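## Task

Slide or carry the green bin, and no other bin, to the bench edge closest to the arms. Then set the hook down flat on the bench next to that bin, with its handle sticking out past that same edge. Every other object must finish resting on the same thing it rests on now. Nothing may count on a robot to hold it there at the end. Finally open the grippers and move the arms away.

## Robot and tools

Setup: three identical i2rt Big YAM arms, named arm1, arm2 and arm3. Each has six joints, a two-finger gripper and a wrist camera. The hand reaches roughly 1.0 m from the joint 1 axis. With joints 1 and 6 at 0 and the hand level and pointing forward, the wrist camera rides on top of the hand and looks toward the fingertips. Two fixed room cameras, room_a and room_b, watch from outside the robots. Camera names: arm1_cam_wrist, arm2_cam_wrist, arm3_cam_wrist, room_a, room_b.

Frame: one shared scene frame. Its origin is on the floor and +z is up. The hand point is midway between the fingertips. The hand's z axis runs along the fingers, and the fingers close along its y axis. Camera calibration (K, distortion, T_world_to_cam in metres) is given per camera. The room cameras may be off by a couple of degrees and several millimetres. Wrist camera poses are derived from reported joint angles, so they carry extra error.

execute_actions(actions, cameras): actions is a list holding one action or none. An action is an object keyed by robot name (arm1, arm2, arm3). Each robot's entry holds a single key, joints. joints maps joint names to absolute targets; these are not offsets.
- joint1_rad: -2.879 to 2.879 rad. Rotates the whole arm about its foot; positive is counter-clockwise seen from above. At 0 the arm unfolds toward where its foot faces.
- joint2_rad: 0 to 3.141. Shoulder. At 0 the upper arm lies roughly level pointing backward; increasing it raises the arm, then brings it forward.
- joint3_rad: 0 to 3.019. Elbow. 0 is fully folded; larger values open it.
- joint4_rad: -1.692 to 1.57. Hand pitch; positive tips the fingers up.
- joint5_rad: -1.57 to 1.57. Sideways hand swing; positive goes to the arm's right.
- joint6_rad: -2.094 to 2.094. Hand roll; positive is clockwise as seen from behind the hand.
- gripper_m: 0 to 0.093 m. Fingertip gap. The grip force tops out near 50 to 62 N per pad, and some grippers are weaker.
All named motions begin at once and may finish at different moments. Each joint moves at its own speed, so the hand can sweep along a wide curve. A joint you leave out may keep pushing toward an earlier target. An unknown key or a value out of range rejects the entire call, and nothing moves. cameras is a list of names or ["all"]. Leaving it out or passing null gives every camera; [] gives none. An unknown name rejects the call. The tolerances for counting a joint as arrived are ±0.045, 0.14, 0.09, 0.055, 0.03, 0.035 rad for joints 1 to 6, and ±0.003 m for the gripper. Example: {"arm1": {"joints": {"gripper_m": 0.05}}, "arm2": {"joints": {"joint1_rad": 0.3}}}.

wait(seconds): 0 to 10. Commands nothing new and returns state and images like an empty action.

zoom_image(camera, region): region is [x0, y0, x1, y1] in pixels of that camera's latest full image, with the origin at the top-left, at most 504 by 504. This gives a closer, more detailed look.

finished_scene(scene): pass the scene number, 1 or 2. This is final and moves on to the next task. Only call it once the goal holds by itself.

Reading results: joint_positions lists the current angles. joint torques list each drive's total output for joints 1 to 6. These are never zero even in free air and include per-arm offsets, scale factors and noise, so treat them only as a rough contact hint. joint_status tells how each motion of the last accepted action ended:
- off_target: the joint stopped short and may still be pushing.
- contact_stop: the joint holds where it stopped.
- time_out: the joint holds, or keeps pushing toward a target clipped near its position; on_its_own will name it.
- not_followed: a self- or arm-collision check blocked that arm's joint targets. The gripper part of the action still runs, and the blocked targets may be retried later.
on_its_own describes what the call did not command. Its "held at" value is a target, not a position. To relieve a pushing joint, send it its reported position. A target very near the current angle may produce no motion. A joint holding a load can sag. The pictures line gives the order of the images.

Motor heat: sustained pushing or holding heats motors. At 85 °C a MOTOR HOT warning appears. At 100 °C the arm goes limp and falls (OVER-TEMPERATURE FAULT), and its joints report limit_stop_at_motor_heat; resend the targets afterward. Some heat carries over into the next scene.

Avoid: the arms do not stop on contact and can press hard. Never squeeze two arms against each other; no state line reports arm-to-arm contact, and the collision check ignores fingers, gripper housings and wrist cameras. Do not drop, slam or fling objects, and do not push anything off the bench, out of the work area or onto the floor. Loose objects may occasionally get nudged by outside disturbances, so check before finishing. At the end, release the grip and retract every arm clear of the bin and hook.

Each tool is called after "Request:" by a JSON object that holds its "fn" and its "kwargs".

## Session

Request:
{"fn": "execute_actions", "kwargs": {"actions": []}}

Scene clock: 0.00 s.
Joint torques (N m, as the arm reports them, + toward a larger angle): no reading
arm1.joint_positions: joint1_rad=+0.678 joint2_rad=+0.528 joint3_rad=+1.609 joint4_rad=-1.441 joint5_rad=-0.175 joint6_rad=-0.732 gripper_m=+0.094
arm1.joint_status: not commanded
arm1.hand: x=-1.0315 y=+0.0842 z=+1.3588 quat_wxyz=(-0.355, +0.817, -0.001, -0.454) (m; scene frame)
arm2.joint_positions: joint1_rad=-0.745 joint2_rad=+0.581 joint3_rad=+1.374 joint4_rad=-1.342 joint5_rad=-0.152 joint6_rad=+0.311 gripper_m=+0.094
arm2.joint_status: not commanded
arm2.hand: x=+0.1098 y=+0.1934 z=+1.2544 quat_wxyz=(-0.360, +0.287, -0.825, -0.328) (m; scene frame)
arm3.joint_positions: joint1_rad=+0.474 joint2_rad=+0.458 joint3_rad=+1.414 joint4_rad=-1.624 joint5_rad=+0.226 joint6_rad=-0.231 gripper_m=+0.094
arm3.joint_status: not commanded
arm3.hand: x=+0.9221 y=+0.1231 z=+1.2829 quat_wxyz=(-0.361, +0.772, -0.454, -0.259) (m; scene frame)
pictures: arm1_cam_wrist, arm2_cam_wrist, arm3_cam_wrist, room_a, room_b
camera_calibration (this result's frames):
arm1_cam_wrist: T_world_to_cam=[[0.317173, 0.747587, 0.583536, -0.530692], [0.915498, -0.0807679, -0.394132, 1.49082], [-0.247517, 0.659234, -0.710032, 0.778224], [0, 0, 0, 1]] pos_world=[-1.0039, 0.00411704, 1.44982]
arm2_cam_wrist: T_world_to_cam=[[0.713765, -0.611591, -0.341315, 0.467365], [-0.700041, -0.63824, -0.3203, 0.60758], [-0.0219483, 0.467554, -0.883692, 1.13823], [0, 0, 0, 1]] pos_world=[0.116724, 0.141432, 1.35997]
arm3_cam_wrist: T_world_to_cam=[[0.885217, 0.336751, 0.320919, -1.26909], [0.418317, -0.878032, -0.23253, 0.0256139], [0.203473, 0.340086, -0.918118, 1.0714], [0, 0, 0, 1]] pos_world=[0.894702, 0.0854878, 1.3969]
Images, in order (width x height): arm1_cam_wrist 504x504, arm2_cam_wrist 504x504, arm3_cam_wrist 504x504, room_a 896x504, room_b 896x504.

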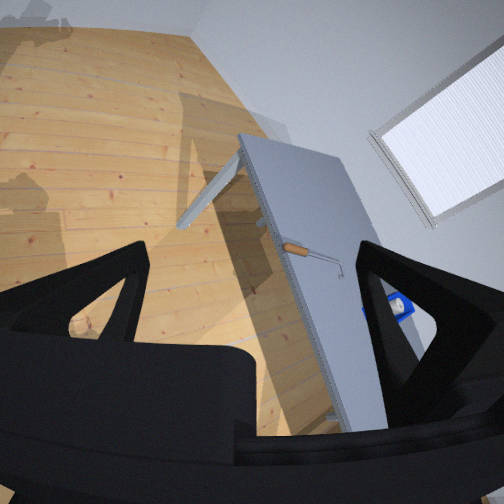

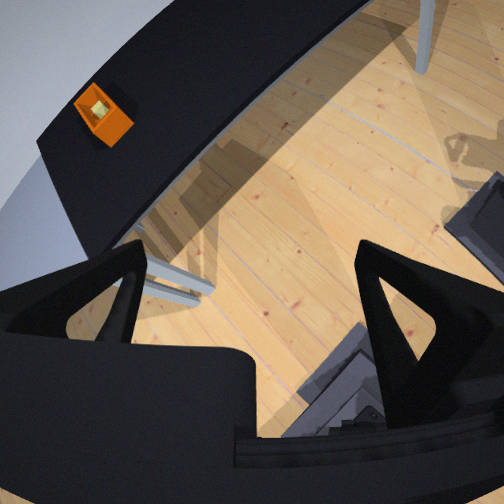

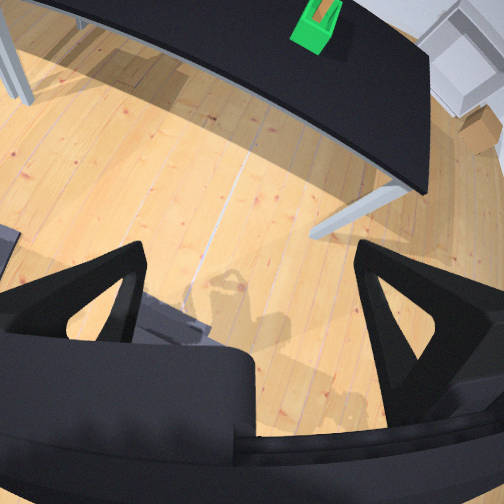

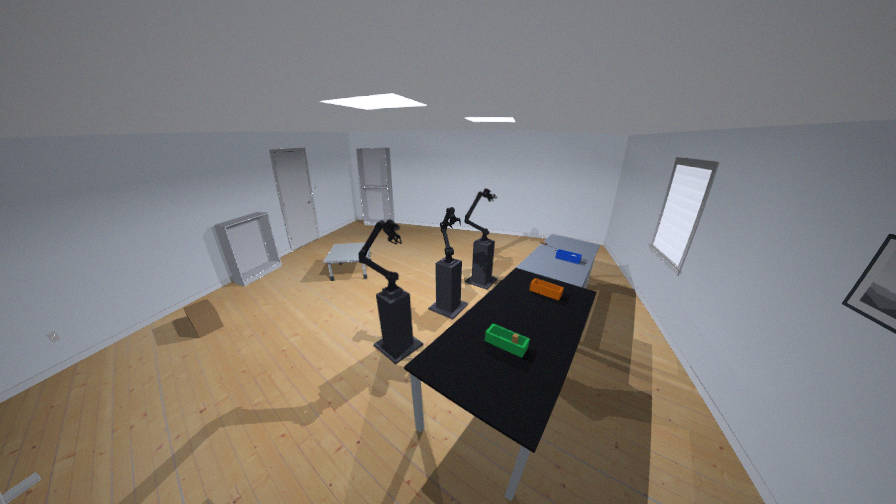

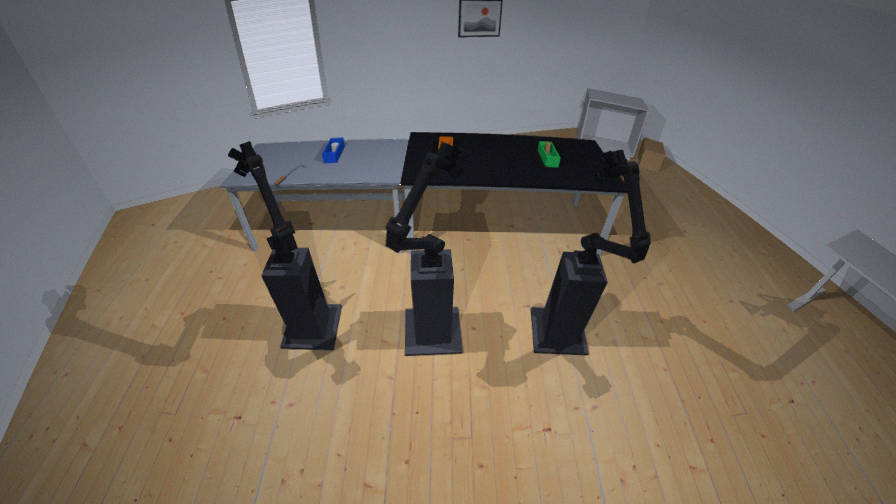

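Request:
{"fn": "execute_actions", "kwargs": {"actions": [{"arm1":{"joints":{"joint1_rad":0.38,"joint2_rad":2.3,"joint3_rad":2.35,"joint4_rad":-0.85,"joint5_rad":0,"joint6_rad":0}},"arm2":{"joints":{"joint1_rad":0,"joint2_rad":1.4,"joint3_rad":0.33,"joint4_rad":1.05,"joint5_rad":0,"joint6_rad":0}},"arm3":{"joints":{"joint1_rad":0,"joint2_rad":1.6,"joint3_rad":1.82,"joint4_rad":-0.9,"joint5_rad":0,"joint6_rad":0}}}], "cameras": ["arm1_cam_wrist","arm3_cam_wrist"]}}

Scene clock: 7.53 s.
Joint torques (N m, as the arm reports them, + toward a larger angle): arm1=[  0.89 -24.79  10.9    2.13   0.09   0.3 ] | arm2=[-0.73 -7.4   6.74  2.46  0.07 -0.05] | arm3=[ -2.21 -16.11  12.56   2.93  -0.22   0.13]
arm1.joint_positions: joint1_rad=+0.388 joint2_rad=+2.320 joint3_rad=+2.300 joint4_rad=-0.858 joint5_rad=-0.003 joint6_rad=-0.015 gripper_m=+0.094
arm1.joint_status: all done
arm1.hand: x=-1.2847 y=+0.7927 z=+0.8973 quat_wxyz=(-0.183, +0.793, -0.503, -0.290) (m; scene frame)
arm2.joint_positions: joint1_rad=-0.005 joint2_rad=+1.394 joint3_rad=+0.331 joint4_rad=+1.034 joint5_rad=-0.001 joint6_rad=+0.013 gripper_m=+0.094
arm2.joint_status: all done
arm2.hand: x=-0.0380 y=+0.4563 z=+0.8875 quat_wxyz=(-0.469, +0.521, -0.497, -0.511) (m; scene frame)
arm3.joint_positions: joint1_rad=+0.007 joint2_rad=+1.619 joint3_rad=+1.779 joint4_rad=-0.916 joint5_rad=+0.003 joint6_rad=-0.016 gripper_m=+0.094
arm3.joint_status: all done
arm3.hand: x=+0.9885 y=+0.6571 z=+1.1595 quat_wxyz=(-0.297, +0.628, -0.670, -0.262) (m; scene frame)
pictures: arm1_cam_wrist, arm3_cam_wrist
camera_calibration (this result's frames):
arm1_cam_wrist: T_world_to_cam=[[0.900845, 0.43414, 0.00114481, 0.81011], [0.433284, -0.898895, -0.0652107, 1.3319], [-0.0272815, 0.0592407, -0.997871, 0.937681], [0, 0, 0, 1]] pos_world=[-1.28129, 0.789986, 1.02161]
arm3_cam_wrist: T_world_to_cam=[[0.997704, -0.0646483, 0.0201771, -0.966785], [-0.059736, -0.980434, -0.187563, 0.925745], [0.031908, 0.185927, -0.982045, 1.10802], [0, 0, 0, 1]] pos_world=[0.984511, 0.639121, 1.28126]
Images, in order (width x height): arm1_cam_wrist 504x504, arm3_cam_wrist 504x504.

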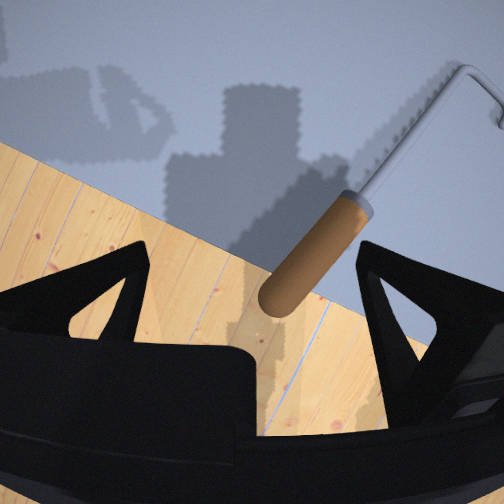

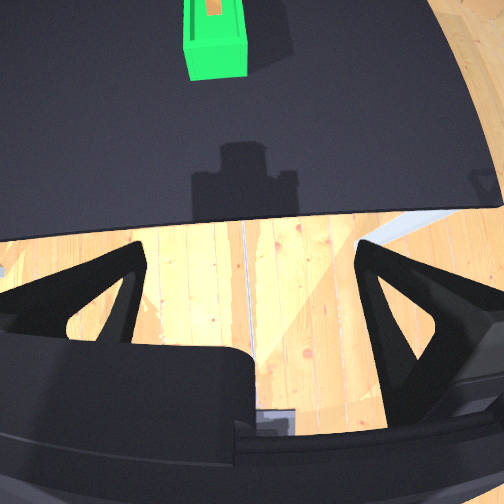

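Request:
{"fn": "execute_actions", "kwargs": {"actions": [{"arm1":{"joints":{"joint1_rad":0.345,"joint2_rad":2.36,"joint3_rad":2.38,"joint4_rad":-0.89,"joint6_rad":0.65}},"arm3":{"joints":{"joint1_rad":1.05,"joint4_rad":-1.69,"gripper_m":0.065}}}], "cameras": ["arm1_cam_wrist"]}}

Scene clock: 20.10 s.
Joint torques (N m, as the arm reports them, + toward a larger angle): arm1=[  1.83 -21.91  11.31   1.59   0.11   0.26] | arm2=[-0.58 -7.07  6.7   2.62  0.07 -0.07] | arm3=[ -2.04 -15.08  11.57   0.72  -0.03   0.11]
arm1.joint_positions: joint1_rad=+0.343 joint2_rad=+2.343 joint3_rad=+2.324 joint4_rad=-0.884 joint5_rad=-0.003 joint6_rad=+0.634 gripper_m=+0.094
arm1.joint_status: all done
arm1.hand: x=-1.2487 y=+0.8087 z=+0.8861 quat_wxyz=(-0.085, +0.577, -0.747, -0.320) (m; scene frame)
arm2.joint_positions: joint1_rad=-0.005 joint2_rad=+1.394 joint3_rad=+0.331 joint4_rad=+1.034 joint5_rad=-0.001 joint6_rad=+0.013 gripper_m=+0.094
arm2.joint_status: not commanded
arm2.hand: x=-0.0380 y=+0.4563 z=+0.8875 quat_wxyz=(-0.469, +0.521, -0.497, -0.511) (m; scene frame)
arm3.joint_positions: joint1_rad=+1.051 joint2_rad=+1.619 joint3_rad=+1.779 joint4_rad=-1.683 joint5_rad=-0.001 joint6_rad=-0.014 gripper_m=+0.065
arm3.joint_status: all done
arm3.hand: x=+0.5261 y=+0.2801 z=+1.0789 quat_wxyz=(-0.008, +0.956, -0.294, -0.019) (m; scene frame)
pictures: arm1_cam_wrist
camera_calibration (this result's frames):
arm1_cam_wrist: T_world_to_cam=[[0.917968, -0.120788, -0.377815, 1.57672], [-0.105705, -0.992556, 0.0604929, 0.6213], [-0.38231, -0.0155935, -0.923903, 0.478204], [0, 0, 0, 1]] pos_world=[-1.19889, 0.814581, 0.99994]
Images, in order (width x height): arm1_cam_wrist 504x504.

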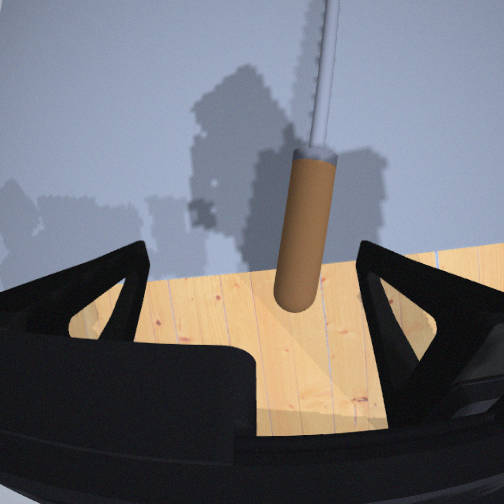

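Request:
{"fn": "execute_actions", "kwargs": {"actions": [{"arm1":{"joints":{"joint2_rad":2.43}}}], "cameras": ["arm1_cam_wrist"]}}

Scene clock: 23.63 s.
Joint torques (N m, as the arm reports them, + toward a larger angle): arm1=[  1.86 -24.22  10.47   1.56   0.12   0.26] | arm2=[-0.7  -7.75  6.62  2.49  0.03 -0.05] | arm3=[ -1.6  -15.    11.5    0.66  -0.05   0.09]
arm1.joint_positions: joint1_rad=+0.343 joint2_rad=+2.434 joint3_rad=+2.335 joint4_rad=-0.887 joint5_rad=-0.003 joint6_rad=+0.635 gripper_m=+0.094
arm1.joint_status: all done
arm1.hand: x=-1.2498 y=+0.8097 z=+0.8143 quat_wxyz=(-0.074, +0.585, -0.757, -0.282) (m; scene frame)
arm2.joint_positions: joint1_rad=-0.005 joint2_rad=+1.394 joint3_rad=+0.331 joint4_rad=+1.034 joint5_rad=-0.001 joint6_rad=+0.013 gripper_m=+0.094
arm2.joint_status: not commanded
arm2.hand: x=-0.0380 y=+0.4563 z=+0.8875 quat_wxyz=(-0.469, +0.521, -0.497, -0.511) (m; scene frame)
arm3.joint_positions: joint1_rad=+1.051 joint2_rad=+1.619 joint3_rad=+1.779 joint4_rad=-1.683 joint5_rad=-0.001 joint6_rad=-0.014 gripper_m=+0.065
arm3.joint_status: not commanded
arm3.hand: x=+0.5261 y=+0.2801 z=+1.0789 quat_wxyz=(-0.008, +0.956, -0.294, -0.019) (m; scene frame)
pictures: arm1_cam_wrist
camera_calibration (this result's frames):
arm1_cam_wrist: T_world_to_cam=[[0.928858, -0.148121, -0.339534, 1.55536], [-0.108453, -0.985154, 0.133079, 0.557998], [-0.354205, -0.0867885, -0.931132, 0.5101], [0, 0, 0, 1]] pos_world=[-1.20351, 0.824367, 0.928808]
Images, in order (width x height): arm1_cam_wrist 504x504.

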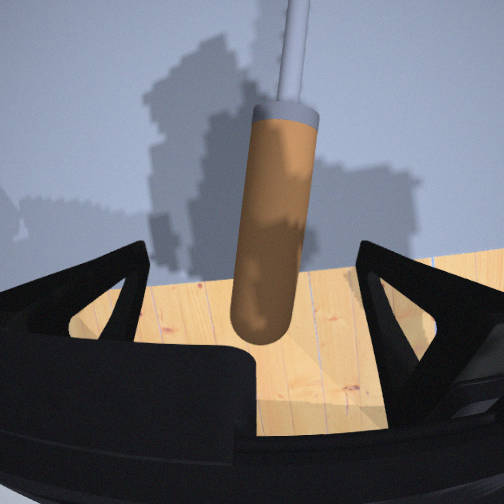

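Request:
{"fn": "execute_actions", "kwargs": {"actions": [{"arm1":{"joints":{"joint2_rad":2.465,"joint4_rad":-0.95}}}], "cameras": []}}

Request:
{"fn": "execute_actions", "kwargs": {"actions": [{"arm1":{"joints":{"gripper_m":0}}}], "cameras": ["arm1_cam_wrist"]}}

Scene clock: 27.93 s.
Joint torques (N m, as the arm reports them, + toward a larger angle): arm1=[  1.83 -22.49  10.35   1.34   0.12   0.26] | arm2=[-0.79 -7.77  6.65  2.52  0.06 -0.07] | arm3=[ -1.73 -15.    11.56   0.73  -0.02   0.12]
arm1.joint_positions: joint1_rad=+0.343 joint2_rad=+2.448 joint3_rad=+2.335 joint4_rad=-0.944 joint5_rad=-0.003 joint6_rad=+0.635 gripper_m=+0.094
arm1.joint_status: all done
arm1.hand: x=-1.2453 y=+0.7978 z=+0.7953 quat_wxyz=(-0.065, +0.591, -0.765, -0.249) (m; scene frame)
arm2.joint_positions: joint1_rad=-0.005 joint2_rad=+1.394 joint3_rad=+0.331 joint4_rad=+1.034 joint5_rad=-0.001 joint6_rad=+0.013 gripper_m=+0.094
arm2.joint_status: not commanded
arm2.hand: x=-0.0380 y=+0.4563 z=+0.8875 quat_wxyz=(-0.469, +0.521, -0.497, -0.511) (m; scene frame)
arm3.joint_positions: joint1_rad=+1.051 joint2_rad=+1.619 joint3_rad=+1.779 joint4_rad=-1.683 joint5_rad=-0.001 joint6_rad=-0.014 gripper_m=+0.065
arm3.joint_status: not commanded
arm3.hand: x=+0.5261 y=+0.2801 z=+1.0789 quat_wxyz=(-0.008, +0.956, -0.294, -0.019) (m; scene frame)
pictures: none
No camera images: the call's "cameras" was empty. Leave "cameras" out to get every camera's image.

Scene clock: 28.67 s.
Joint torques (N m, as the arm reports them, + toward a larger angle): arm1=[  1.82 -22.65  10.35   1.39   0.09   0.24] | arm2=[-0.28 -7.42  6.7   2.59  0.06 -0.03] | arm3=[ -1.95 -14.88  11.49   0.7   -0.04   0.12]
arm1.joint_positions: joint1_rad=+0.343 joint2_rad=+2.448 joint3_rad=+2.335 joint4_rad=-0.946 joint5_rad=-0.002 joint6_rad=+0.638 gripper_m=+0.030
arm1.joint_status: gripper_m off_target (ended at +0.030, target +0.000)
arm1.hand: x=-1.2450 y=+0.7976 z=+0.7951 quat_wxyz=(-0.065, +0.590, -0.766, -0.249) (m; scene frame)
arm2.joint_positions: joint1_rad=-0.005 joint2_rad=+1.394 joint3_rad=+0.331 joint4_rad=+1.034 joint5_rad=-0.001 joint6_rad=+0.013 gripper_m=+0.094
arm2.joint_status: not commanded
arm2.hand: x=-0.0380 y=+0.4563 z=+0.8875 quat_wxyz=(-0.469, +0.521, -0.497, -0.511) (m; scene frame)
arm3.joint_positions: joint1_rad=+1.051 joint2_rad=+1.619 joint3_rad=+1.779 joint4_rad=-1.683 joint5_rad=-0.001 joint6_rad=-0.014 gripper_m=+0.065
arm3.joint_status: not commanded
arm3.hand: x=+0.5261 y=+0.2801 z=+1.0789 quat_wxyz=(-0.008, +0.956, -0.294, -0.019) (m; scene frame)
pictures: arm1_cam_wrist
camera_calibration (this result's frames):
arm1_cam_wrist: T_world_to_cam=[[0.937056, -0.17182, -0.303981, 1.5434], [-0.114739, -0.973729, 0.196689, 0.481597], [-0.32979, -0.14943, -0.932153, 0.574028], [0, 0, 0, 1]] pos_world=[-1.20168, 0.819909, 0.909521]
Images, in order (width x height): arm1_cam_wrist 504x504.

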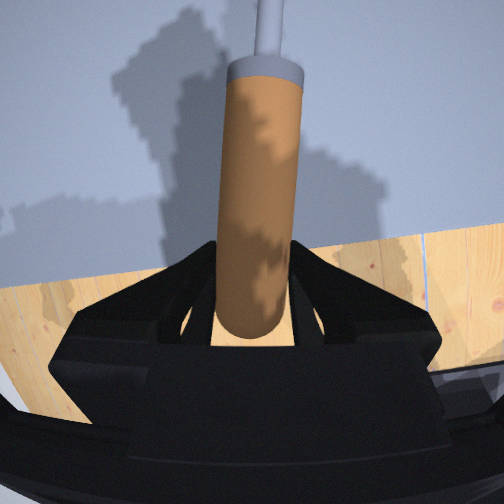

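Request:
{"fn": "execute_actions", "kwargs": {"actions": [{"arm1":{"joints":{"joint2_rad":1.85,"joint3_rad":2.25,"joint4_rad":-1.5}},"arm2":{"joints":{"joint1_rad":0.68}}}], "cameras": ["arm1_cam_wrist"]}}

Request:
{"fn": "execute_actions", "kwargs": {"actions": [{"arm1":{"joints":{"joint1_rad":-0.93,"joint4_rad":-1.65,"joint6_rad":-0.5}}}], "cameras": []}}

Request:
{"fn": "execute_actions", "kwargs": {"actions": [{"arm1":{"joints":{"joint2_rad":2.02,"joint3_rad":2.15,"joint4_rad":-1.55}}}], "cameras": ["arm1_cam_wrist","arm2_cam_wrist","room_b"]}}

Scene clock: 43.37 s.
Joint torques (N m, as the arm reports them, + toward a larger angle): arm1=[  1.74 -19.4    8.93   1.8   -0.12   0.2 ] | arm2=[-0.73 -7.33  6.78  2.49  0.08 -0.04] | arm3=[ -1.71 -15.26  11.46   0.65  -0.06   0.1 ]
arm1.joint_positions: joint1_rad=+0.343 joint2_rad=+1.885 joint3_rad=+2.220 joint4_rad=-1.511 joint5_rad=+0.003 joint6_rad=+0.642 gripper_m=+0.029
arm1.joint_status: all done
arm1.hand: x=-1.1671 y=+0.6134 z=+1.0994 quat_wxyz=(-0.051, +0.596, -0.778, -0.194) (m; scene frame)
arm2.joint_positions: joint1_rad=+0.676 joint2_rad=+1.394 joint3_rad=+0.331 joint4_rad=+1.034 joint5_rad=-0.001 joint6_rad=+0.012 gripper_m=+0.094
arm2.joint_status: all done
arm2.hand: x=-0.3166 y=+0.3371 z=+0.8900 quat_wxyz=(-0.272, +0.655, -0.295, -0.641) (m; scene frame)
arm3.joint_positions: joint1_rad=+1.051 joint2_rad=+1.619 joint3_rad=+1.779 joint4_rad=-1.683 joint5_rad=-0.001 joint6_rad=-0.014 gripper_m=+0.065
arm3.joint_status: not commanded
arm3.hand: x=+0.5261 y=+0.2801 z=+1.0789 quat_wxyz=(-0.008, +0.956, -0.294, -0.019) (m; scene frame)
pictures: arm1_cam_wrist
camera_calibration (this result's frames):
arm1_cam_wrist: T_world_to_cam=[[0.948353, -0.206153, -0.241097, 1.49629], [-0.130971, -0.946693, 0.29431, 0.108493], [-0.288917, -0.247533, -0.9248, 0.955614], [0, 0, 0, 1]] pos_world=[-1.12871, 0.647719, 1.21257]
Images, in order (width x height): arm1_cam_wrist 504x504.

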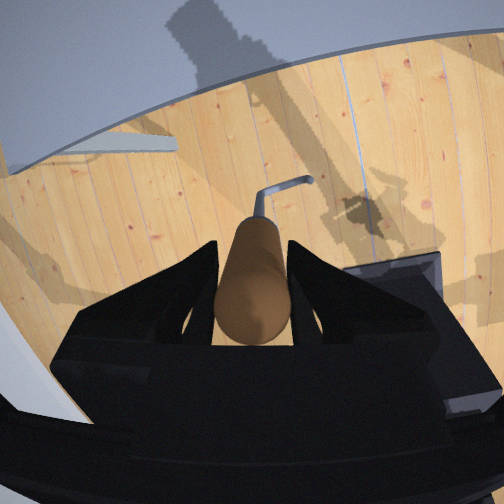

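Scene clock: 45.30 s.
Joint torques (N m, as the arm reports them, + toward a larger angle): arm1=[  1.55 -20.17   8.75   1.19   0.01   0.02] | arm2=[-0.81 -7.34  6.79  2.54  0.06 -0.04] | arm3=[ -1.68 -15.2   11.53   0.75  -0.05   0.11]
arm1.joint_positions: joint1_rad=-0.931 joint2_rad=+1.890 joint3_rad=+2.220 joint4_rad=-1.651 joint5_rad=-0.002 joint6_rad=-0.481 gripper_m=+0.029
arm1.joint_status: all done
arm1.hand: x=-0.4345 y=+0.3955 z=+1.0754 quat_wxyz=(-0.120, +0.544, -0.831, -0.018) (m; scene frame)
arm2.joint_positions: joint1_rad=+0.676 joint2_rad=+1.394 joint3_rad=+0.331 joint4_rad=+1.034 joint5_rad=-0.001 joint6_rad=+0.012 gripper_m=+0.094
arm2.joint_status: not commanded
arm2.hand: x=-0.3166 y=+0.3371 z=+0.8900 quat_wxyz=(-0.272, +0.655, -0.295, -0.641) (m; scene frame)
arm3.joint_positions: joint1_rad=+1.051 joint2_rad=+1.619 joint3_rad=+1.779 joint4_rad=-1.683 joint5_rad=-0.001 joint6_rad=-0.014 gripper_m=+0.065
arm3.joint_status: not commanded
arm3.hand: x=+0.5261 y=+0.2801 z=+1.0789 quat_wxyz=(-0.008, +0.956, -0.294, -0.019) (m; scene frame)
pictures: none
No camera images: the call's "cameras" was empty. Leave "cameras" out to get every camera's image.

Scene clock: 46.53 s.
Joint torques (N m, as the arm reports them, + toward a larger angle): arm1=[  1.78 -23.93   9.65   0.85  -0.03   0.03] | arm2=[-0.94 -7.32  6.68  2.49  0.07 -0.06] | arm3=[ -1.82 -14.96  11.51   0.7   -0.04   0.13]
arm1.joint_positions: joint1_rad=-0.931 joint2_rad=+2.081 joint3_rad=+2.106 joint4_rad=-1.552 joint5_rad=-0.001 joint6_rad=-0.485 gripper_m=+0.029
arm1.joint_status: all done
arm1.hand: x=-0.4119 y=+0.4157 z=+0.9130 quat_wxyz=(-0.018, +0.549, -0.835, -0.008) (m; scene frame)
arm2.joint_positions: joint1_rad=+0.676 joint2_rad=+1.394 joint3_rad=+0.331 joint4_rad=+1.034 joint5_rad=-0.001 joint6_rad=+0.012 gripper_m=+0.094
arm2.joint_status: not commanded
arm2.hand: x=-0.3166 y=+0.3371 z=+0.8900 quat_wxyz=(-0.272, +0.655, -0.295, -0.641) (m; scene frame)
arm3.joint_positions: joint1_rad=+1.051 joint2_rad=+1.619 joint3_rad=+1.779 joint4_rad=-1.683 joint5_rad=-0.001 joint6_rad=-0.014 gripper_m=+0.065
arm3.joint_status: not commanded
arm3.hand: x=+0.5261 y=+0.2801 z=+1.0789 quat_wxyz=(-0.008, +0.956, -0.294, -0.019) (m; scene frame)
pictures: arm1_cam_wrist, arm2_cam_wrist, room_b
camera_calibration (this result's frames):
arm1_cam_wrist: T_world_to_cam=[[0.921541, -0.388258, 0.00414425, 0.535166], [-0.323242, -0.761223, 0.562187, -0.325755], [-0.215119, -0.519418, -0.827, 1.00663], [0, 0, 0, 1]] pos_world=[-0.381931, 0.482671, 1.0134]
arm2_cam_wrist: T_world_to_cam=[[0.726783, 0.686492, -0.0226759, 0.0182415], [0.411513, -0.461623, -0.785851, 0.990814], [-0.549948, 0.561812, -0.618, 0.304282], [0, 0, 0, 1]] pos_world=[-0.253651, 0.27391, 0.967092]
Images, in order (width x height): arm1_cam_wrist 504x504, arm2_cam_wrist 504x504, room_b 896x504.

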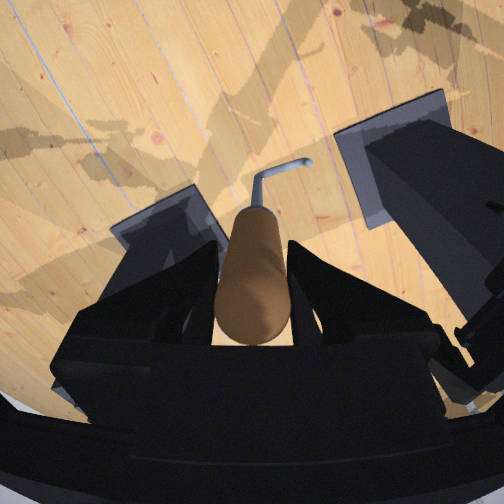

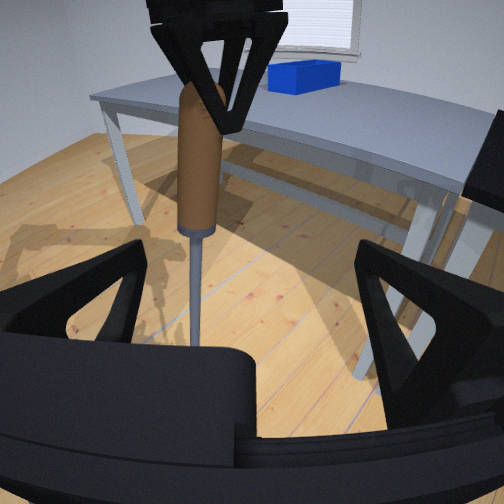

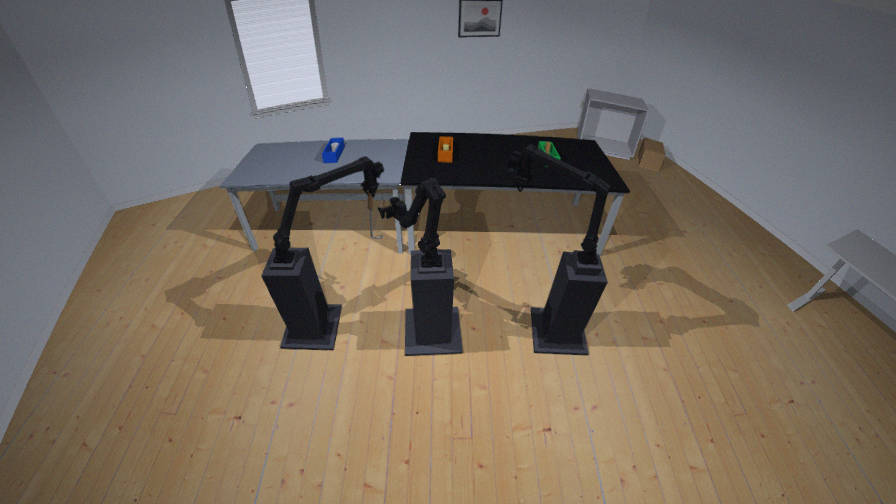

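Request:
{"fn": "execute_actions", "kwargs": {"actions": [{"arm2":{"joints":{"joint1_rad":0.745,"joint2_rad":1.58,"joint3_rad":0.46,"joint4_rad":1.12}}}], "cameras": []}}

Request:
{"fn": "execute_actions", "kwargs": {"actions": [{"arm2":{"joints":{"joint2_rad":1.78,"joint3_rad":0.70,"joint4_rad":1.13}}}], "cameras": ["arm1_cam_wrist","arm2_cam_wrist"]}}

Scene clock: 52.17 s.
Joint torques (N m, as the arm reports them, + toward a larger angle): arm1=[  1.74 -23.9    9.71   0.86  -0.03   0.03] | arm2=[-0.87 -9.85  8.14  2.53  0.06 -0.04] | arm3=[ -1.72 -14.95  11.57   0.71  -0.04   0.11]
arm1.joint_positions: joint1_rad=-0.931 joint2_rad=+2.081 joint3_rad=+2.106 joint4_rad=-1.552 joint5_rad=-0.001 joint6_rad=-0.486 gripper_m=+0.029
arm1.joint_status: not commanded
arm1.hand: x=-0.4119 y=+0.4157 z=+0.9130 quat_wxyz=(-0.018, +0.550, -0.835, -0.008) (m; scene frame)
arm2.joint_positions: joint1_rad=+0.742 joint2_rad=+1.575 joint3_rad=+0.440 joint4_rad=+1.104 joint5_rad=-0.001 joint6_rad=+0.012 gripper_m=+0.094
arm2.joint_status: all done
arm2.hand: x=-0.3704 y=+0.3469 z=+0.8710 quat_wxyz=(-0.250, +0.664, -0.273, -0.649) (m; scene frame)
arm3.joint_positions: joint1_rad=+1.051 joint2_rad=+1.619 joint3_rad=+1.779 joint4_rad=-1.683 joint5_rad=-0.001 joint6_rad=-0.014 gripper_m=+0.065
arm3.joint_status: not commanded
arm3.hand: x=+0.5261 y=+0.2801 z=+1.0789 quat_wxyz=(-0.008, +0.956, -0.294, -0.019) (m; scene frame)
pictures: none
No camera images: the call's "cameras" was empty. Leave "cameras" out to get every camera's image.

Scene clock: 53.17 s.
Joint torques (N m, as the arm reports them, + toward a larger angle): arm1=[  1.64 -23.98   9.71   0.84  -0.02   0.02] | arm2=[ -0.66 -13.44   9.05   2.39   0.06  -0.04] | arm3=[ -1.6  -15.17  11.55   0.73  -0.03   0.11]
arm1.joint_positions: joint1_rad=-0.931 joint2_rad=+2.081 joint3_rad=+2.106 joint4_rad=-1.552 joint5_rad=-0.001 joint6_rad=-0.486 gripper_m=+0.029
arm1.joint_status: not commanded
arm1.hand: x=-0.4119 y=+0.4157 z=+0.9130 quat_wxyz=(-0.018, +0.550, -0.835, -0.008) (m; scene frame)
arm2.joint_positions: joint1_rad=+0.742 joint2_rad=+1.775 joint3_rad=+0.673 joint4_rad=+1.116 joint5_rad=-0.001 joint6_rad=+0.012 gripper_m=+0.094
arm2.joint_status: all done
arm2.hand: x=-0.4323 y=+0.4055 z=+0.8662 quat_wxyz=(-0.256, +0.650, -0.267, -0.664) (m; scene frame)
arm3.joint_positions: joint1_rad=+1.051 joint2_rad=+1.619 joint3_rad=+1.779 joint4_rad=-1.683 joint5_rad=-0.001 joint6_rad=-0.014 gripper_m=+0.065
arm3.joint_status: not commanded
arm3.hand: x=+0.5261 y=+0.2801 z=+1.0789 quat_wxyz=(-0.008, +0.956, -0.294, -0.019) (m; scene frame)
pictures: arm1_cam_wrist, arm2_cam_wrist
camera_calibration (this result's frames):
arm1_cam_wrist: T_world_to_cam=[[0.921689, -0.387907, 0.00415878, 0.535068], [-0.322959, -0.761342, 0.562189, -0.325591], [-0.214911, -0.519507, -0.826998, 1.00675], [0, 0, 0, 1]] pos_world=[-0.381958, 0.482683, 1.0134]
arm2_cam_wrist: T_world_to_cam=[[0.679799, 0.73306, -0.0222965, 0.0152279], [0.414836, -0.409411, -0.812585, 1.05468], [-0.604802, 0.543145, -0.582416, 0.140517], [0, 0, 0, 1]] pos_world=[-0.362886, 0.344313, 0.939196]
Images, in order (width x height): arm1_cam_wrist 504x504, arm2_cam_wrist 504x504.

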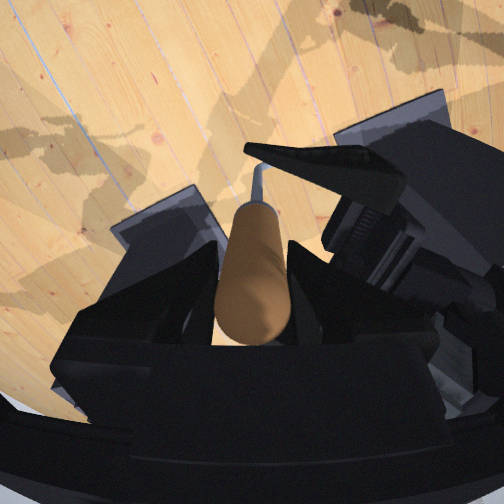

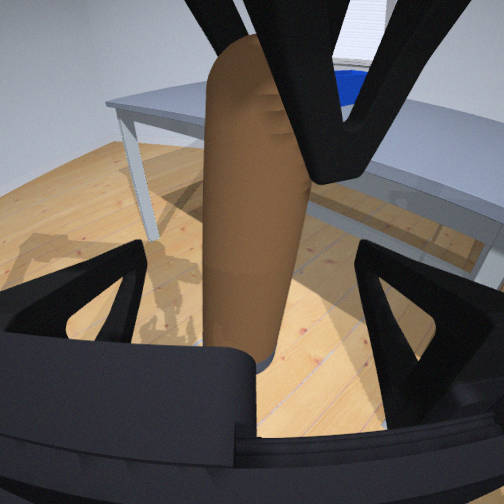

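Request:
{"fn": "execute_actions", "kwargs": {"actions": [{"arm2":{"joints":{"gripper_m":0}}}], "cameras": []}}

Request:
{"fn": "execute_actions", "kwargs": {"actions": [{"arm1":{"joints":{"gripper_m":0.07}}}], "cameras": []}}

Request:
{"fn": "execute_actions", "kwargs": {"actions": [{"arm1":{"joints":{"joint2_rad":1.75}}}], "cameras": []}}

Request:
{"fn": "execute_actions", "kwargs": {"actions": [{"arm1":{"joints":{"joint1_rad":0,"joint2_rad":1.0,"joint3_rad":1.2,"joint4_rad":-1.0}},"arm2":{"joints":{"joint1_rad":-1.16}},"arm3":{"joints":{"joint1_rad":1.14,"joint3_rad":1.62,"joint4_rad":-1.45}}}], "cameras": ["arm3_cam_wrist","arm2_cam_wrist"]}}

Scene clock: 61.37 s.
Joint torques (N m, as the arm reports them, + toward a larger angle): arm1=[  1.61 -23.66   9.69   0.83  -0.16   0.03] | arm2=[ -0.48 -14.11   9.07   2.19  -0.18  -0.08] | arm3=[ -1.5  -15.01  11.51   0.73  -0.03   0.1 ]
arm1.joint_positions: joint1_rad=-0.932 joint2_rad=+2.079 joint3_rad=+2.106 joint4_rad=-1.552 joint5_rad=+0.002 joint6_rad=-0.487 gripper_m=+0.029
arm1.joint_status: not commanded
arm1.hand: x=-0.4112 y=+0.4149 z=+0.9142 quat_wxyz=(-0.019, +0.550, -0.835, -0.006) (m; scene frame)
arm2.joint_positions: joint1_rad=+0.739 joint2_rad=+1.775 joint3_rad=+0.674 joint4_rad=+1.120 joint5_rad=+0.005 joint6_rad=+0.016 gripper_m=+0.029
arm2.joint_status: gripper_m off_target (ended at +0.029, target +0.000)
arm2.hand: x=-0.4307 y=+0.4075 z=+0.8674 quat_wxyz=(-0.258, +0.646, -0.271, -0.665) (m; scene frame)
arm3.joint_positions: joint1_rad=+1.051 joint2_rad=+1.619 joint3_rad=+1.779 joint4_rad=-1.683 joint5_rad=-0.001 joint6_rad=-0.014 gripper_m=+0.065
arm3.joint_status: not commanded
arm3.hand: x=+0.5261 y=+0.2801 z=+1.0789 quat_wxyz=(-0.008, +0.956, -0.294, -0.019) (m; scene frame)
pictures: none
No camera images: the call's "cameras" was empty. Leave "cameras" out to get every camera's image.

Scene clock: 62.23 s.
Joint torques (N m, as the arm reports them, + toward a larger angle): arm1=[  1.69 -21.     9.75   0.9   -0.16   0.04] | arm2=[ -0.69 -15.18   8.94   2.39  -0.15  -0.03] | arm3=[ -1.69 -15.25  11.53   0.68  -0.03   0.11]
arm1.joint_positions: joint1_rad=-0.932 joint2_rad=+2.046 joint3_rad=+2.106 joint4_rad=-1.552 joint5_rad=+0.002 joint6_rad=-0.487 gripper_m=+0.070
arm1.joint_status: all done
arm1.hand: x=-0.4129 y=+0.4133 z=+0.9353 quat_wxyz=(-0.036, +0.550, -0.835, -0.008) (m; scene frame)
arm2.joint_positions: joint1_rad=+0.739 joint2_rad=+1.786 joint3_rad=+0.674 joint4_rad=+1.116 joint5_rad=+0.004 joint6_rad=+0.012 gripper_m=+0.029
arm2.joint_status: not commanded
arm2.hand: x=-0.4310 y=+0.4075 z=+0.8602 quat_wxyz=(-0.257, +0.652, -0.271, -0.660) (m; scene frame)
arm3.joint_positions: joint1_rad=+1.051 joint2_rad=+1.619 joint3_rad=+1.779 joint4_rad=-1.683 joint5_rad=-0.001 joint6_rad=-0.014 gripper_m=+0.065
arm3.joint_status: not commanded
arm3.hand: x=+0.5261 y=+0.2801 z=+1.0789 quat_wxyz=(-0.008, +0.956, -0.294, -0.019) (m; scene frame)
pictures: none
No camera images: the call's "cameras" was empty. Leave "cameras" out to get every camera's image.

Scene clock: 63.70 s.
Joint torques (N m, as the arm reports them, + toward a larger angle): arm1=[  1.59 -14.77   7.83   1.46  -0.15   0.05] | arm2=[ -0.33 -15.16   9.01   2.34  -0.17  -0.04] | arm3=[ -1.82 -15.27  11.56   0.65  -0.05   0.11]
arm1.joint_positions: joint1_rad=-0.932 joint2_rad=+1.750 joint3_rad=+2.135 joint4_rad=-1.552 joint5_rad=+0.002 joint6_rad=-0.487 gripper_m=+0.070
arm1.joint_status: all done
arm1.hand: x=-0.4491 y=+0.3816 z=+1.1303 quat_wxyz=(-0.196, +0.538, -0.819, -0.023) (m; scene frame)
arm2.joint_positions: joint1_rad=+0.739 joint2_rad=+1.786 joint3_rad=+0.674 joint4_rad=+1.116 joint5_rad=+0.004 joint6_rad=+0.012 gripper_m=+0.029
arm2.joint_status: not commanded
arm2.hand: x=-0.4310 y=+0.4075 z=+0.8602 quat_wxyz=(-0.257, +0.652, -0.271, -0.660) (m; scene frame)
arm3.joint_positions: joint1_rad=+1.051 joint2_rad=+1.619 joint3_rad=+1.779 joint4_rad=-1.683 joint5_rad=-0.001 joint6_rad=-0.014 gripper_m=+0.065
arm3.joint_status: not commanded
arm3.hand: x=+0.5261 y=+0.2801 z=+1.0789 quat_wxyz=(-0.008, +0.956, -0.294, -0.019) (m; scene frame)
pictures: none
No camera images: the call's "cameras" was empty. Leave "cameras" out to get every camera's image.

Scene clock: 65.70 s.
Joint torques (N m, as the arm reports them, + toward a larger angle): arm1=[ 1.72 -5.79  8.69  2.48  0.05  0.07] | arm2=[ -0.99 -15.02   8.9    2.42  -0.03   0.02] | arm3=[ -1.83 -14.45   9.67   1.6   -0.05   0.11]
arm1.joint_positions: joint1_rad=-0.004 joint2_rad=+1.008 joint3_rad=+1.183 joint4_rad=-1.016 joint5_rad=-0.003 joint6_rad=-0.488 gripper_m=+0.070
arm1.joint_status: all done
arm1.hand: x=-0.9373 y=+0.4187 z=+1.0975 quat_wxyz=(-0.300, +0.808, -0.468, -0.196) (m; scene frame)
arm2.joint_positions: joint1_rad=-1.165 joint2_rad=+1.786 joint3_rad=+0.674 joint4_rad=+1.116 joint5_rad=+0.002 joint6_rad=+0.007 gripper_m=+0.029
arm2.joint_status: all done
arm2.hand: x=+0.5107 y=+0.2698 z=+0.8562 quat_wxyz=(-0.686, +0.166, -0.689, -0.166) (m; scene frame)
arm3.joint_positions: joint1_rad=+1.147 joint2_rad=+1.611 joint3_rad=+1.607 joint4_rad=-1.461 joint5_rad=-0.001 joint6_rad=-0.014 gripper_m=+0.065
arm3.joint_status: all done
arm3.hand: x=+0.4874 y=+0.2479 z=+1.0182 quat_wxyz=(-0.014, +0.968, -0.247, -0.047) (m; scene frame)
pictures: arm2_cam_wrist, arm3_cam_wrist
camera_calibration (this result's frames):
arm2_cam_wrist: T_world_to_cam=[[0.465697, -0.884941, -0.0023592, 0.0022298], [-0.528961, -0.276224, -0.802434, 1.03716], [0.709456, 0.374939, -0.596736, 0.165196], [0, 0, 0, 1]] pos_world=[0.43038, 0.226524, 0.930838]
arm3_cam_wrist: T_world_to_cam=[[0.47517, 0.879886, -0.00367017, -0.445665], [0.760989, -0.40886, 0.503715, -0.777496], [0.441712, -0.242143, -0.863862, 0.84733], [0, 0, 0, 1]] pos_world=[0.429157, 0.279423, 1.12198]
Images, in order (width x height): arm2_cam_wrist 504x504, arm3_cam_wrist 504x504.

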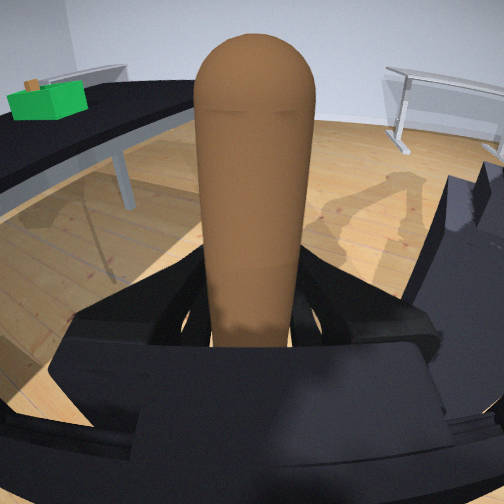

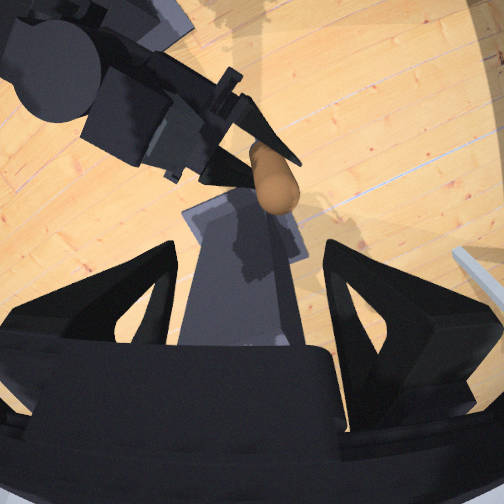

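Request:
{"fn": "execute_actions", "kwargs": {"actions": [{"arm3":{"joints":{"joint1_rad":1.1,"joint3_rad":1.42,"joint4_rad":-1.25}}}], "cameras": []}}

Request:
{"fn": "execute_actions", "kwargs": {"actions": [{"arm3":{"joints":{"joint3_rad":1.27,"joint4_rad":-1.07}}}], "cameras": ["arm3_cam_wrist","arm2_cam_wrist"]}}

Scene clock: 72.60 s.
Joint torques (N m, as the arm reports them, + toward a larger angle): arm1=[ 1.8  -5.69  8.71  2.49  0.05  0.07] | arm2=[ -0.81 -15.     8.86   2.36  -0.02  -0.01] | arm3=[ -1.88 -14.24   9.5    1.55  -0.03   0.11]
arm1.joint_positions: joint1_rad=-0.004 joint2_rad=+1.008 joint3_rad=+1.183 joint4_rad=-1.016 joint5_rad=-0.003 joint6_rad=-0.488 gripper_m=+0.070
arm1.joint_status: not commanded
arm1.hand: x=-0.9373 y=+0.4187 z=+1.0975 quat_wxyz=(-0.300, +0.808, -0.468, -0.196) (m; scene frame)
arm2.joint_positions: joint1_rad=-1.165 joint2_rad=+1.786 joint3_rad=+0.674 joint4_rad=+1.116 joint5_rad=+0.002 joint6_rad=+0.007 gripper_m=+0.029
arm2.joint_status: not commanded
arm2.hand: x=+0.5107 y=+0.2698 z=+0.8562 quat_wxyz=(-0.686, +0.166, -0.689, -0.166) (m; scene frame)
arm3.joint_positions: joint1_rad=+1.103 joint2_rad=+1.611 joint3_rad=+1.407 joint4_rad=-1.261 joint5_rad=-0.001 joint6_rad=-0.014 gripper_m=+0.065
arm3.joint_status: all done
arm3.hand: x=+0.5063 y=+0.2630 z=+0.9424 quat_wxyz=(-0.015, +0.962, -0.269, -0.047) (m; scene frame)
pictures: none
No camera images: the call's "cameras" was empty. Leave "cameras" out to get every camera's image.

Scene clock: 73.50 s.
Joint torques (N m, as the arm reports them, + toward a larger angle): arm1=[ 1.68 -5.68  8.71  2.46  0.05  0.08] | arm2=[ -0.61 -14.97   8.81   2.4   -0.02   0.01] | arm3=[ -1.89 -14.06   9.36   1.61  -0.06   0.1 ]
arm1.joint_positions: joint1_rad=-0.004 joint2_rad=+1.008 joint3_rad=+1.183 joint4_rad=-1.016 joint5_rad=-0.003 joint6_rad=-0.488 gripper_m=+0.070
arm1.joint_status: not commanded
arm1.hand: x=-0.9373 y=+0.4187 z=+1.0975 quat_wxyz=(-0.300, +0.808, -0.468, -0.196) (m; scene frame)
arm2.joint_positions: joint1_rad=-1.165 joint2_rad=+1.786 joint3_rad=+0.674 joint4_rad=+1.116 joint5_rad=+0.002 joint6_rad=+0.007 gripper_m=+0.029
arm2.joint_status: not commanded
arm2.hand: x=+0.5107 y=+0.2698 z=+0.8562 quat_wxyz=(-0.686, +0.166, -0.689, -0.166) (m; scene frame)
arm3.joint_positions: joint1_rad=+1.103 joint2_rad=+1.611 joint3_rad=+1.257 joint4_rad=-1.081 joint5_rad=-0.001 joint6_rad=-0.014 gripper_m=+0.065
arm3.joint_status: all done
arm3.hand: x=+0.5140 y=+0.2584 z=+0.8882 quat_wxyz=(-0.020, +0.961, -0.268, -0.061) (m; scene frame)
pictures: arm2_cam_wrist, arm3_cam_wrist
camera_calibration (this result's frames):
arm2_cam_wrist: T_world_to_cam=[[0.465697, -0.884941, -0.0023592, 0.0022298], [-0.528961, -0.276224, -0.802434, 1.03716], [0.709456, 0.374939, -0.596736, 0.165196], [0, 0, 0, 1]] pos_world=[0.43038, 0.226524, 0.930838]
arm3_cam_wrist: T_world_to_cam=[[0.513125, 0.85831, -0.00274752, -0.482772], [0.754738, -0.449677, 0.477663, -0.691009], [0.408747, -0.247174, -0.878539, 0.757116], [0, 0, 0, 1]] pos_world=[0.459784, 0.290777, 0.993898]
Images, in order (width x height): arm2_cam_wrist 504x504, arm3_cam_wrist 504x504.

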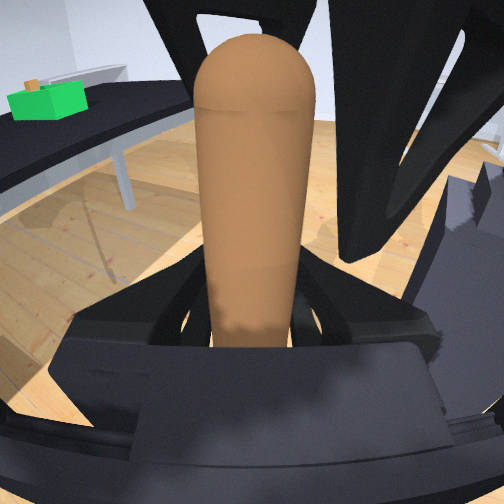

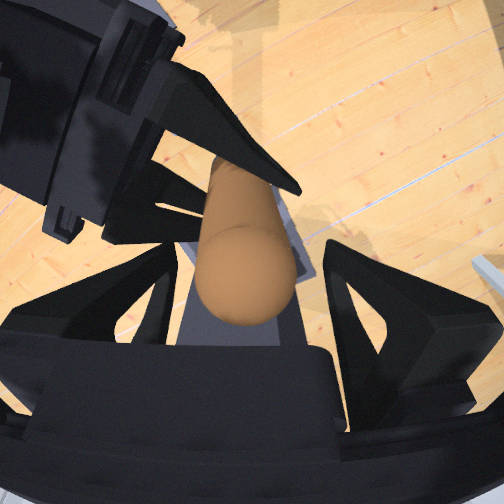

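Move out ~2 cm.

Request:
{"fn": "execute_actions", "kwargs": {"actions": [{"arm3":{"joints":{"joint4_rad":-0.985}}}], "cameras": []}}

Request:
{"fn": "execute_actions", "kwargs": {"actions": [{"arm3":{"joints":{"gripper_m":0}}}], "cameras": ["arm3_cam_wrist","arm2_cam_wrist"]}}

Scene clock: 77.30 s.
Joint torques (N m, as the arm reports them, + toward a larger angle): arm1=[ 1.75 -5.61  8.68  2.49  0.05  0.07] | arm2=[ -0.24 -15.2    8.74   2.38  -0.02   0.02] | arm3=[ -1.54 -13.84   9.32   1.9   -0.03   0.12]
arm1.joint_positions: joint1_rad=-0.004 joint2_rad=+1.008 joint3_rad=+1.183 joint4_rad=-1.016 joint5_rad=-0.003 joint6_rad=-0.488 gripper_m=+0.070
arm1.joint_status: not commanded
arm1.hand: x=-0.9373 y=+0.4187 z=+1.0975 quat_wxyz=(-0.300, +0.808, -0.468, -0.196) (m; scene frame)
arm2.joint_positions: joint1_rad=-1.165 joint2_rad=+1.786 joint3_rad=+0.674 joint4_rad=+1.116 joint5_rad=+0.002 joint6_rad=+0.007 gripper_m=+0.029
arm2.joint_status: not commanded
arm2.hand: x=+0.5107 y=+0.2698 z=+0.8562 quat_wxyz=(-0.686, +0.166, -0.689, -0.166) (m; scene frame)
arm3.joint_positions: joint1_rad=+1.103 joint2_rad=+1.611 joint3_rad=+1.257 joint4_rad=-0.997 joint5_rad=-0.001 joint6_rad=-0.014 gripper_m=+0.065
arm3.joint_status: all done
arm3.hand: x=+0.4968 y=+0.2691 z=+0.8916 quat_wxyz=(-0.031, +0.958, -0.267, -0.101) (m; scene frame)
pictures: none
No camera images: the call's "cameras" was empty. Leave "cameras" out to get every camera's image.

Scene clock: 77.93 s.
Joint torques (N m, as the arm reports them, + toward a larger angle): arm1=[ 1.73 -5.69  8.7   2.47  0.05  0.07] | arm2=[ -1.5  -15.2    8.73   2.38   0.08   0.01] | arm3=[ -2.02 -14.17   9.42   1.7    0.32   0.12]
arm1.joint_positions: joint1_rad=-0.004 joint2_rad=+1.008 joint3_rad=+1.183 joint4_rad=-1.016 joint5_rad=-0.003 joint6_rad=-0.488 gripper_m=+0.070
arm1.joint_status: not commanded
arm1.hand: x=-0.9373 y=+0.4187 z=+1.0975 quat_wxyz=(-0.300, +0.808, -0.468, -0.196) (m; scene frame)
arm2.joint_positions: joint1_rad=-1.165 joint2_rad=+1.786 joint3_rad=+0.674 joint4_rad=+1.116 joint5_rad=+0.000 joint6_rad=+0.006 gripper_m=+0.029
arm2.joint_status: not commanded
arm2.hand: x=+0.5105 y=+0.2705 z=+0.8561 quat_wxyz=(-0.685, +0.167, -0.689, -0.167) (m; scene frame)
arm3.joint_positions: joint1_rad=+1.104 joint2_rad=+1.611 joint3_rad=+1.257 joint4_rad=-0.995 joint5_rad=-0.009 joint6_rad=-0.013 gripper_m=+0.030
arm3.joint_status: gripper_m off_target (ended at +0.030, target +0.000)
arm3.hand: x=+0.4951 y=+0.2676 z=+0.8918 quat_wxyz=(-0.028, +0.958, -0.266, -0.104) (m; scene frame)
pictures: arm2_cam_wrist, arm3_cam_wrist
camera_calibration (this result's frames):
arm2_cam_wrist: T_world_to_cam=[[0.46806, -0.883695, -0.00161607, 0.000822657], [-0.528227, -0.278315, -0.802195, 1.0372], [0.708446, 0.376329, -0.59706, 0.16548], [0, 0, 0, 1]] pos_world=[0.430259, 0.227121, 0.930841]
arm3_cam_wrist: T_world_to_cam=[[0.510473, 0.859843, -0.00941727, -0.474074], [0.789975, -0.464611, 0.400095, -0.618624], [0.339644, -0.211677, -0.916425, 0.828765], [0, 0, 0, 1]] pos_world=[0.449214, 0.295639, 1.00254]
Images, in order (width x height): arm2_cam_wrist 504x504, arm3_cam_wrist 504x504.

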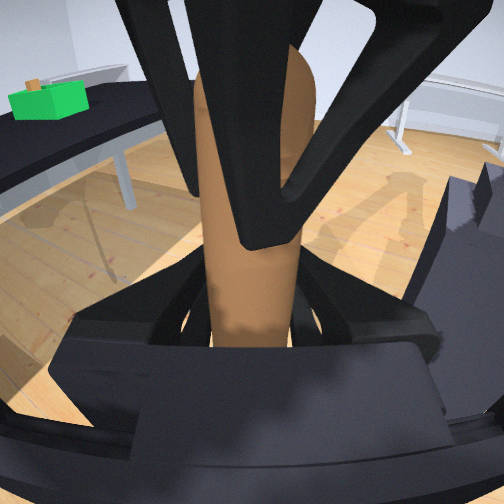

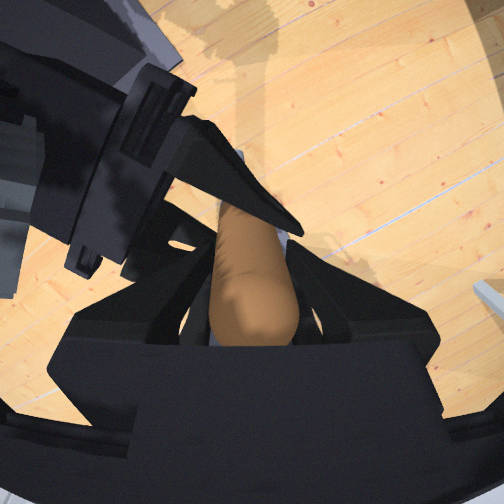

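Request:
{"fn": "execute_actions", "kwargs": {"actions": [{"arm2":{"joints":{"gripper_m":0.093}}}], "cameras": []}}

Request:
{"fn": "execute_actions", "kwargs": {"actions": [{"arm2":{"joints":{"joint2_rad":1.45,"joint3_rad":0.3,"joint4_rad":1.12}}}], "cameras": []}}

Request:
{"fn": "execute_actions", "kwargs": {"actions": [{"arm2":{"joints":{"joint1_rad":0}},"arm3":{"joints":{"joint1_rad":0.11,"joint3_rad":1.9,"joint4_rad":-1.65,"joint6_rad":-1.57}}}], "cameras": ["arm3_cam_wrist"]}}

Request:
{"fn": "execute_actions", "kwargs": {"actions": [{"arm3":{"joints":{"joint4_rad":-0.3}}}], "cameras": []}}

Request:
{"fn": "execute_actions", "kwargs": {"actions": [{"arm3":{"joints":{"joint2_rad":2.17,"joint3_rad":2.25,"joint4_rad":-0.13}}}], "cameras": ["arm3_cam_wrist","room_a","room_b"]}}

Scene clock: 85.03 s.
Joint torques (N m, as the arm reports them, + toward a larger angle): arm1=[ 1.74 -5.69  8.69  2.48  0.05  0.07] | arm2=[ -0.88 -15.54   8.81   2.41   0.06   0.  ] | arm3=[ -1.71 -14.2    9.76   1.67  -0.05   0.11]
arm1.joint_positions: joint1_rad=-0.004 joint2_rad=+1.008 joint3_rad=+1.183 joint4_rad=-1.016 joint5_rad=-0.003 joint6_rad=-0.488 gripper_m=+0.070
arm1.joint_status: not commanded
arm1.hand: x=-0.9373 y=+0.4187 z=+1.0975 quat_wxyz=(-0.300, +0.808, -0.468, -0.196) (m; scene frame)
arm2.joint_positions: joint1_rad=-1.165 joint2_rad=+1.786 joint3_rad=+0.675 joint4_rad=+1.116 joint5_rad=+0.000 joint6_rad=+0.006 gripper_m=+0.093
arm2.joint_status: all done
arm2.hand: x=+0.5106 y=+0.2706 z=+0.8564 quat_wxyz=(-0.686, +0.167, -0.689, -0.167) (m; scene frame)
arm3.joint_positions: joint1_rad=+1.104 joint2_rad=+1.611 joint3_rad=+1.251 joint4_rad=-0.995 joint5_rad=-0.001 joint6_rad=-0.013 gripper_m=+0.030
arm3.joint_status: not commanded
arm3.hand: x=+0.4978 y=+0.2676 z=+0.8893 quat_wxyz=(-0.031, +0.958, -0.267, -0.099) (m; scene frame)
pictures: none
No camera images: the call's "cameras" was empty. Leave "cameras" out to get every camera's image.

Scene clock: 86.20 s.
Joint torques (N m, as the arm reports them, + toward a larger angle): arm1=[ 1.72 -5.69  8.7   2.45  0.05  0.07] | arm2=[-0.79 -8.2   6.18  1.9   0.05  0.  ] | arm3=[ -1.77 -13.77   9.77   1.72  -0.05   0.09]
arm1.joint_positions: joint1_rad=-0.004 joint2_rad=+1.008 joint3_rad=+1.183 joint4_rad=-1.016 joint5_rad=-0.003 joint6_rad=-0.488 gripper_m=+0.070
arm1.joint_status: not commanded
arm1.hand: x=-0.9373 y=+0.4187 z=+1.0975 quat_wxyz=(-0.300, +0.808, -0.468, -0.196) (m; scene frame)
arm2.joint_positions: joint1_rad=-1.165 joint2_rad=+1.452 joint3_rad=+0.297 joint4_rad=+1.116 joint5_rad=+0.000 joint6_rad=+0.006 gripper_m=+0.093
arm2.joint_status: all done
arm2.hand: x=+0.3863 y=+0.2066 z=+0.8689 quat_wxyz=(-0.671, +0.170, -0.703, -0.163) (m; scene frame)
arm3.joint_positions: joint1_rad=+1.104 joint2_rad=+1.611 joint3_rad=+1.251 joint4_rad=-0.995 joint5_rad=-0.001 joint6_rad=-0.013 gripper_m=+0.030
arm3.joint_status: not commanded
arm3.hand: x=+0.4978 y=+0.2676 z=+0.8893 quat_wxyz=(-0.031, +0.958, -0.267, -0.099) (m; scene frame)
pictures: none
No camera images: the call's "cameras" was empty. Leave "cameras" out to get every camera's image.

Scene clock: 88.40 s.
Joint torques (N m, as the arm reports them, + toward a larger angle): arm1=[ 1.76 -5.6   8.68  2.45  0.05  0.07] | arm2=[-0.98 -8.35  6.26  1.96  0.05  0.  ] | arm3=[ -0.83 -17.    13.17   0.9   -0.14  -0.24]
arm1.joint_positions: joint1_rad=-0.004 joint2_rad=+1.008 joint3_rad=+1.183 joint4_rad=-1.016 joint5_rad=-0.003 joint6_rad=-0.488 gripper_m=+0.070
arm1.joint_status: not commanded
arm1.hand: x=-0.9373 y=+0.4187 z=+1.0975 quat_wxyz=(-0.300, +0.808, -0.468, -0.196) (m; scene frame)
arm2.joint_positions: joint1_rad=-0.004 joint2_rad=+1.452 joint3_rad=+0.297 joint4_rad=+1.116 joint5_rad=+0.000 joint6_rad=+0.006 gripper_m=+0.093
arm2.joint_status: all done
arm2.hand: x=-0.0378 y=+0.4471 z=+0.8692 quat_wxyz=(-0.469, +0.525, -0.497, -0.507) (m; scene frame)
arm3.joint_positions: joint1_rad=+0.102 joint2_rad=+1.641 joint3_rad=+1.838 joint4_rad=-1.647 joint5_rad=+0.000 joint6_rad=-1.553 gripper_m=+0.030
arm3.joint_status: all done
arm3.hand: x=+0.9274 y=+0.5157 z=+1.0954 quat_wxyz=(-0.060, +0.998, -0.003, +0.003) (m; scene frame)
pictures: arm3_cam_wrist
camera_calibration (this result's frames):
arm3_cam_wrist: T_world_to_cam=[[0.000308687, 0.993767, 0.111474, -0.634596], [0.806247, -0.0661929, 0.587865, -1.35255], [0.59158, 0.0896938, -0.801242, 0.405899], [0, 0, 0, 1]] pos_world=[0.850564, 0.504705, 1.19108]
Images, in order (width x height): arm3_cam_wrist 504x504.

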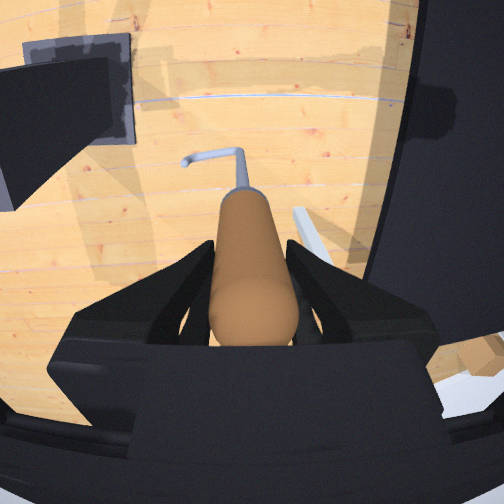

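Scene clock: 91.70 s.
Joint torques (N m, as the arm reports them, + toward a larger angle): arm1=[ 1.81 -5.67  8.69  2.45  0.05  0.08] | arm2=[-0.67 -7.98  6.19  2.09  0.06  0.02] | arm3=[ -0.94 -18.68  14.34   4.91  -0.09  -0.13]
arm1.joint_positions: joint1_rad=-0.004 joint2_rad=+1.008 joint3_rad=+1.183 joint4_rad=-1.016 joint5_rad=-0.003 joint6_rad=-0.488 gripper_m=+0.070
arm1.joint_status: not commanded
arm1.hand: x=-0.9373 y=+0.4187 z=+1.0975 quat_wxyz=(-0.300, +0.808, -0.468, -0.196) (m; scene frame)
arm2.joint_positions: joint1_rad=-0.004 joint2_rad=+1.452 joint3_rad=+0.297 joint4_rad=+1.116 joint5_rad=+0.000 joint6_rad=+0.006 gripper_m=+0.093
arm2.joint_status: not commanded
arm2.hand: x=-0.0378 y=+0.4471 z=+0.8692 quat_wxyz=(-0.469, +0.525, -0.497, -0.507) (m; scene frame)
arm3.joint_positions: joint1_rad=+0.102 joint2_rad=+1.641 joint3_rad=+1.838 joint4_rad=-0.356 joint5_rad=+0.000 joint6_rad=-1.553 gripper_m=+0.030
arm3.joint_status: joint4_rad time_out (moved +1.291 of +1.347)
arm3.on_its_own: joint4_rad reads -0.356 and still pushes toward -0.300 since a time_out
arm3.hand: x=+0.9231 y=+0.7292 z=+1.3002 quat_wxyz=(-0.648, +0.761, +0.001, -0.007) (m; scene frame)
pictures: none
No camera images: the call's "cameras" was empty. Leave "cameras" out to get every camera's image.

not run: a stop came earlier in this reply.


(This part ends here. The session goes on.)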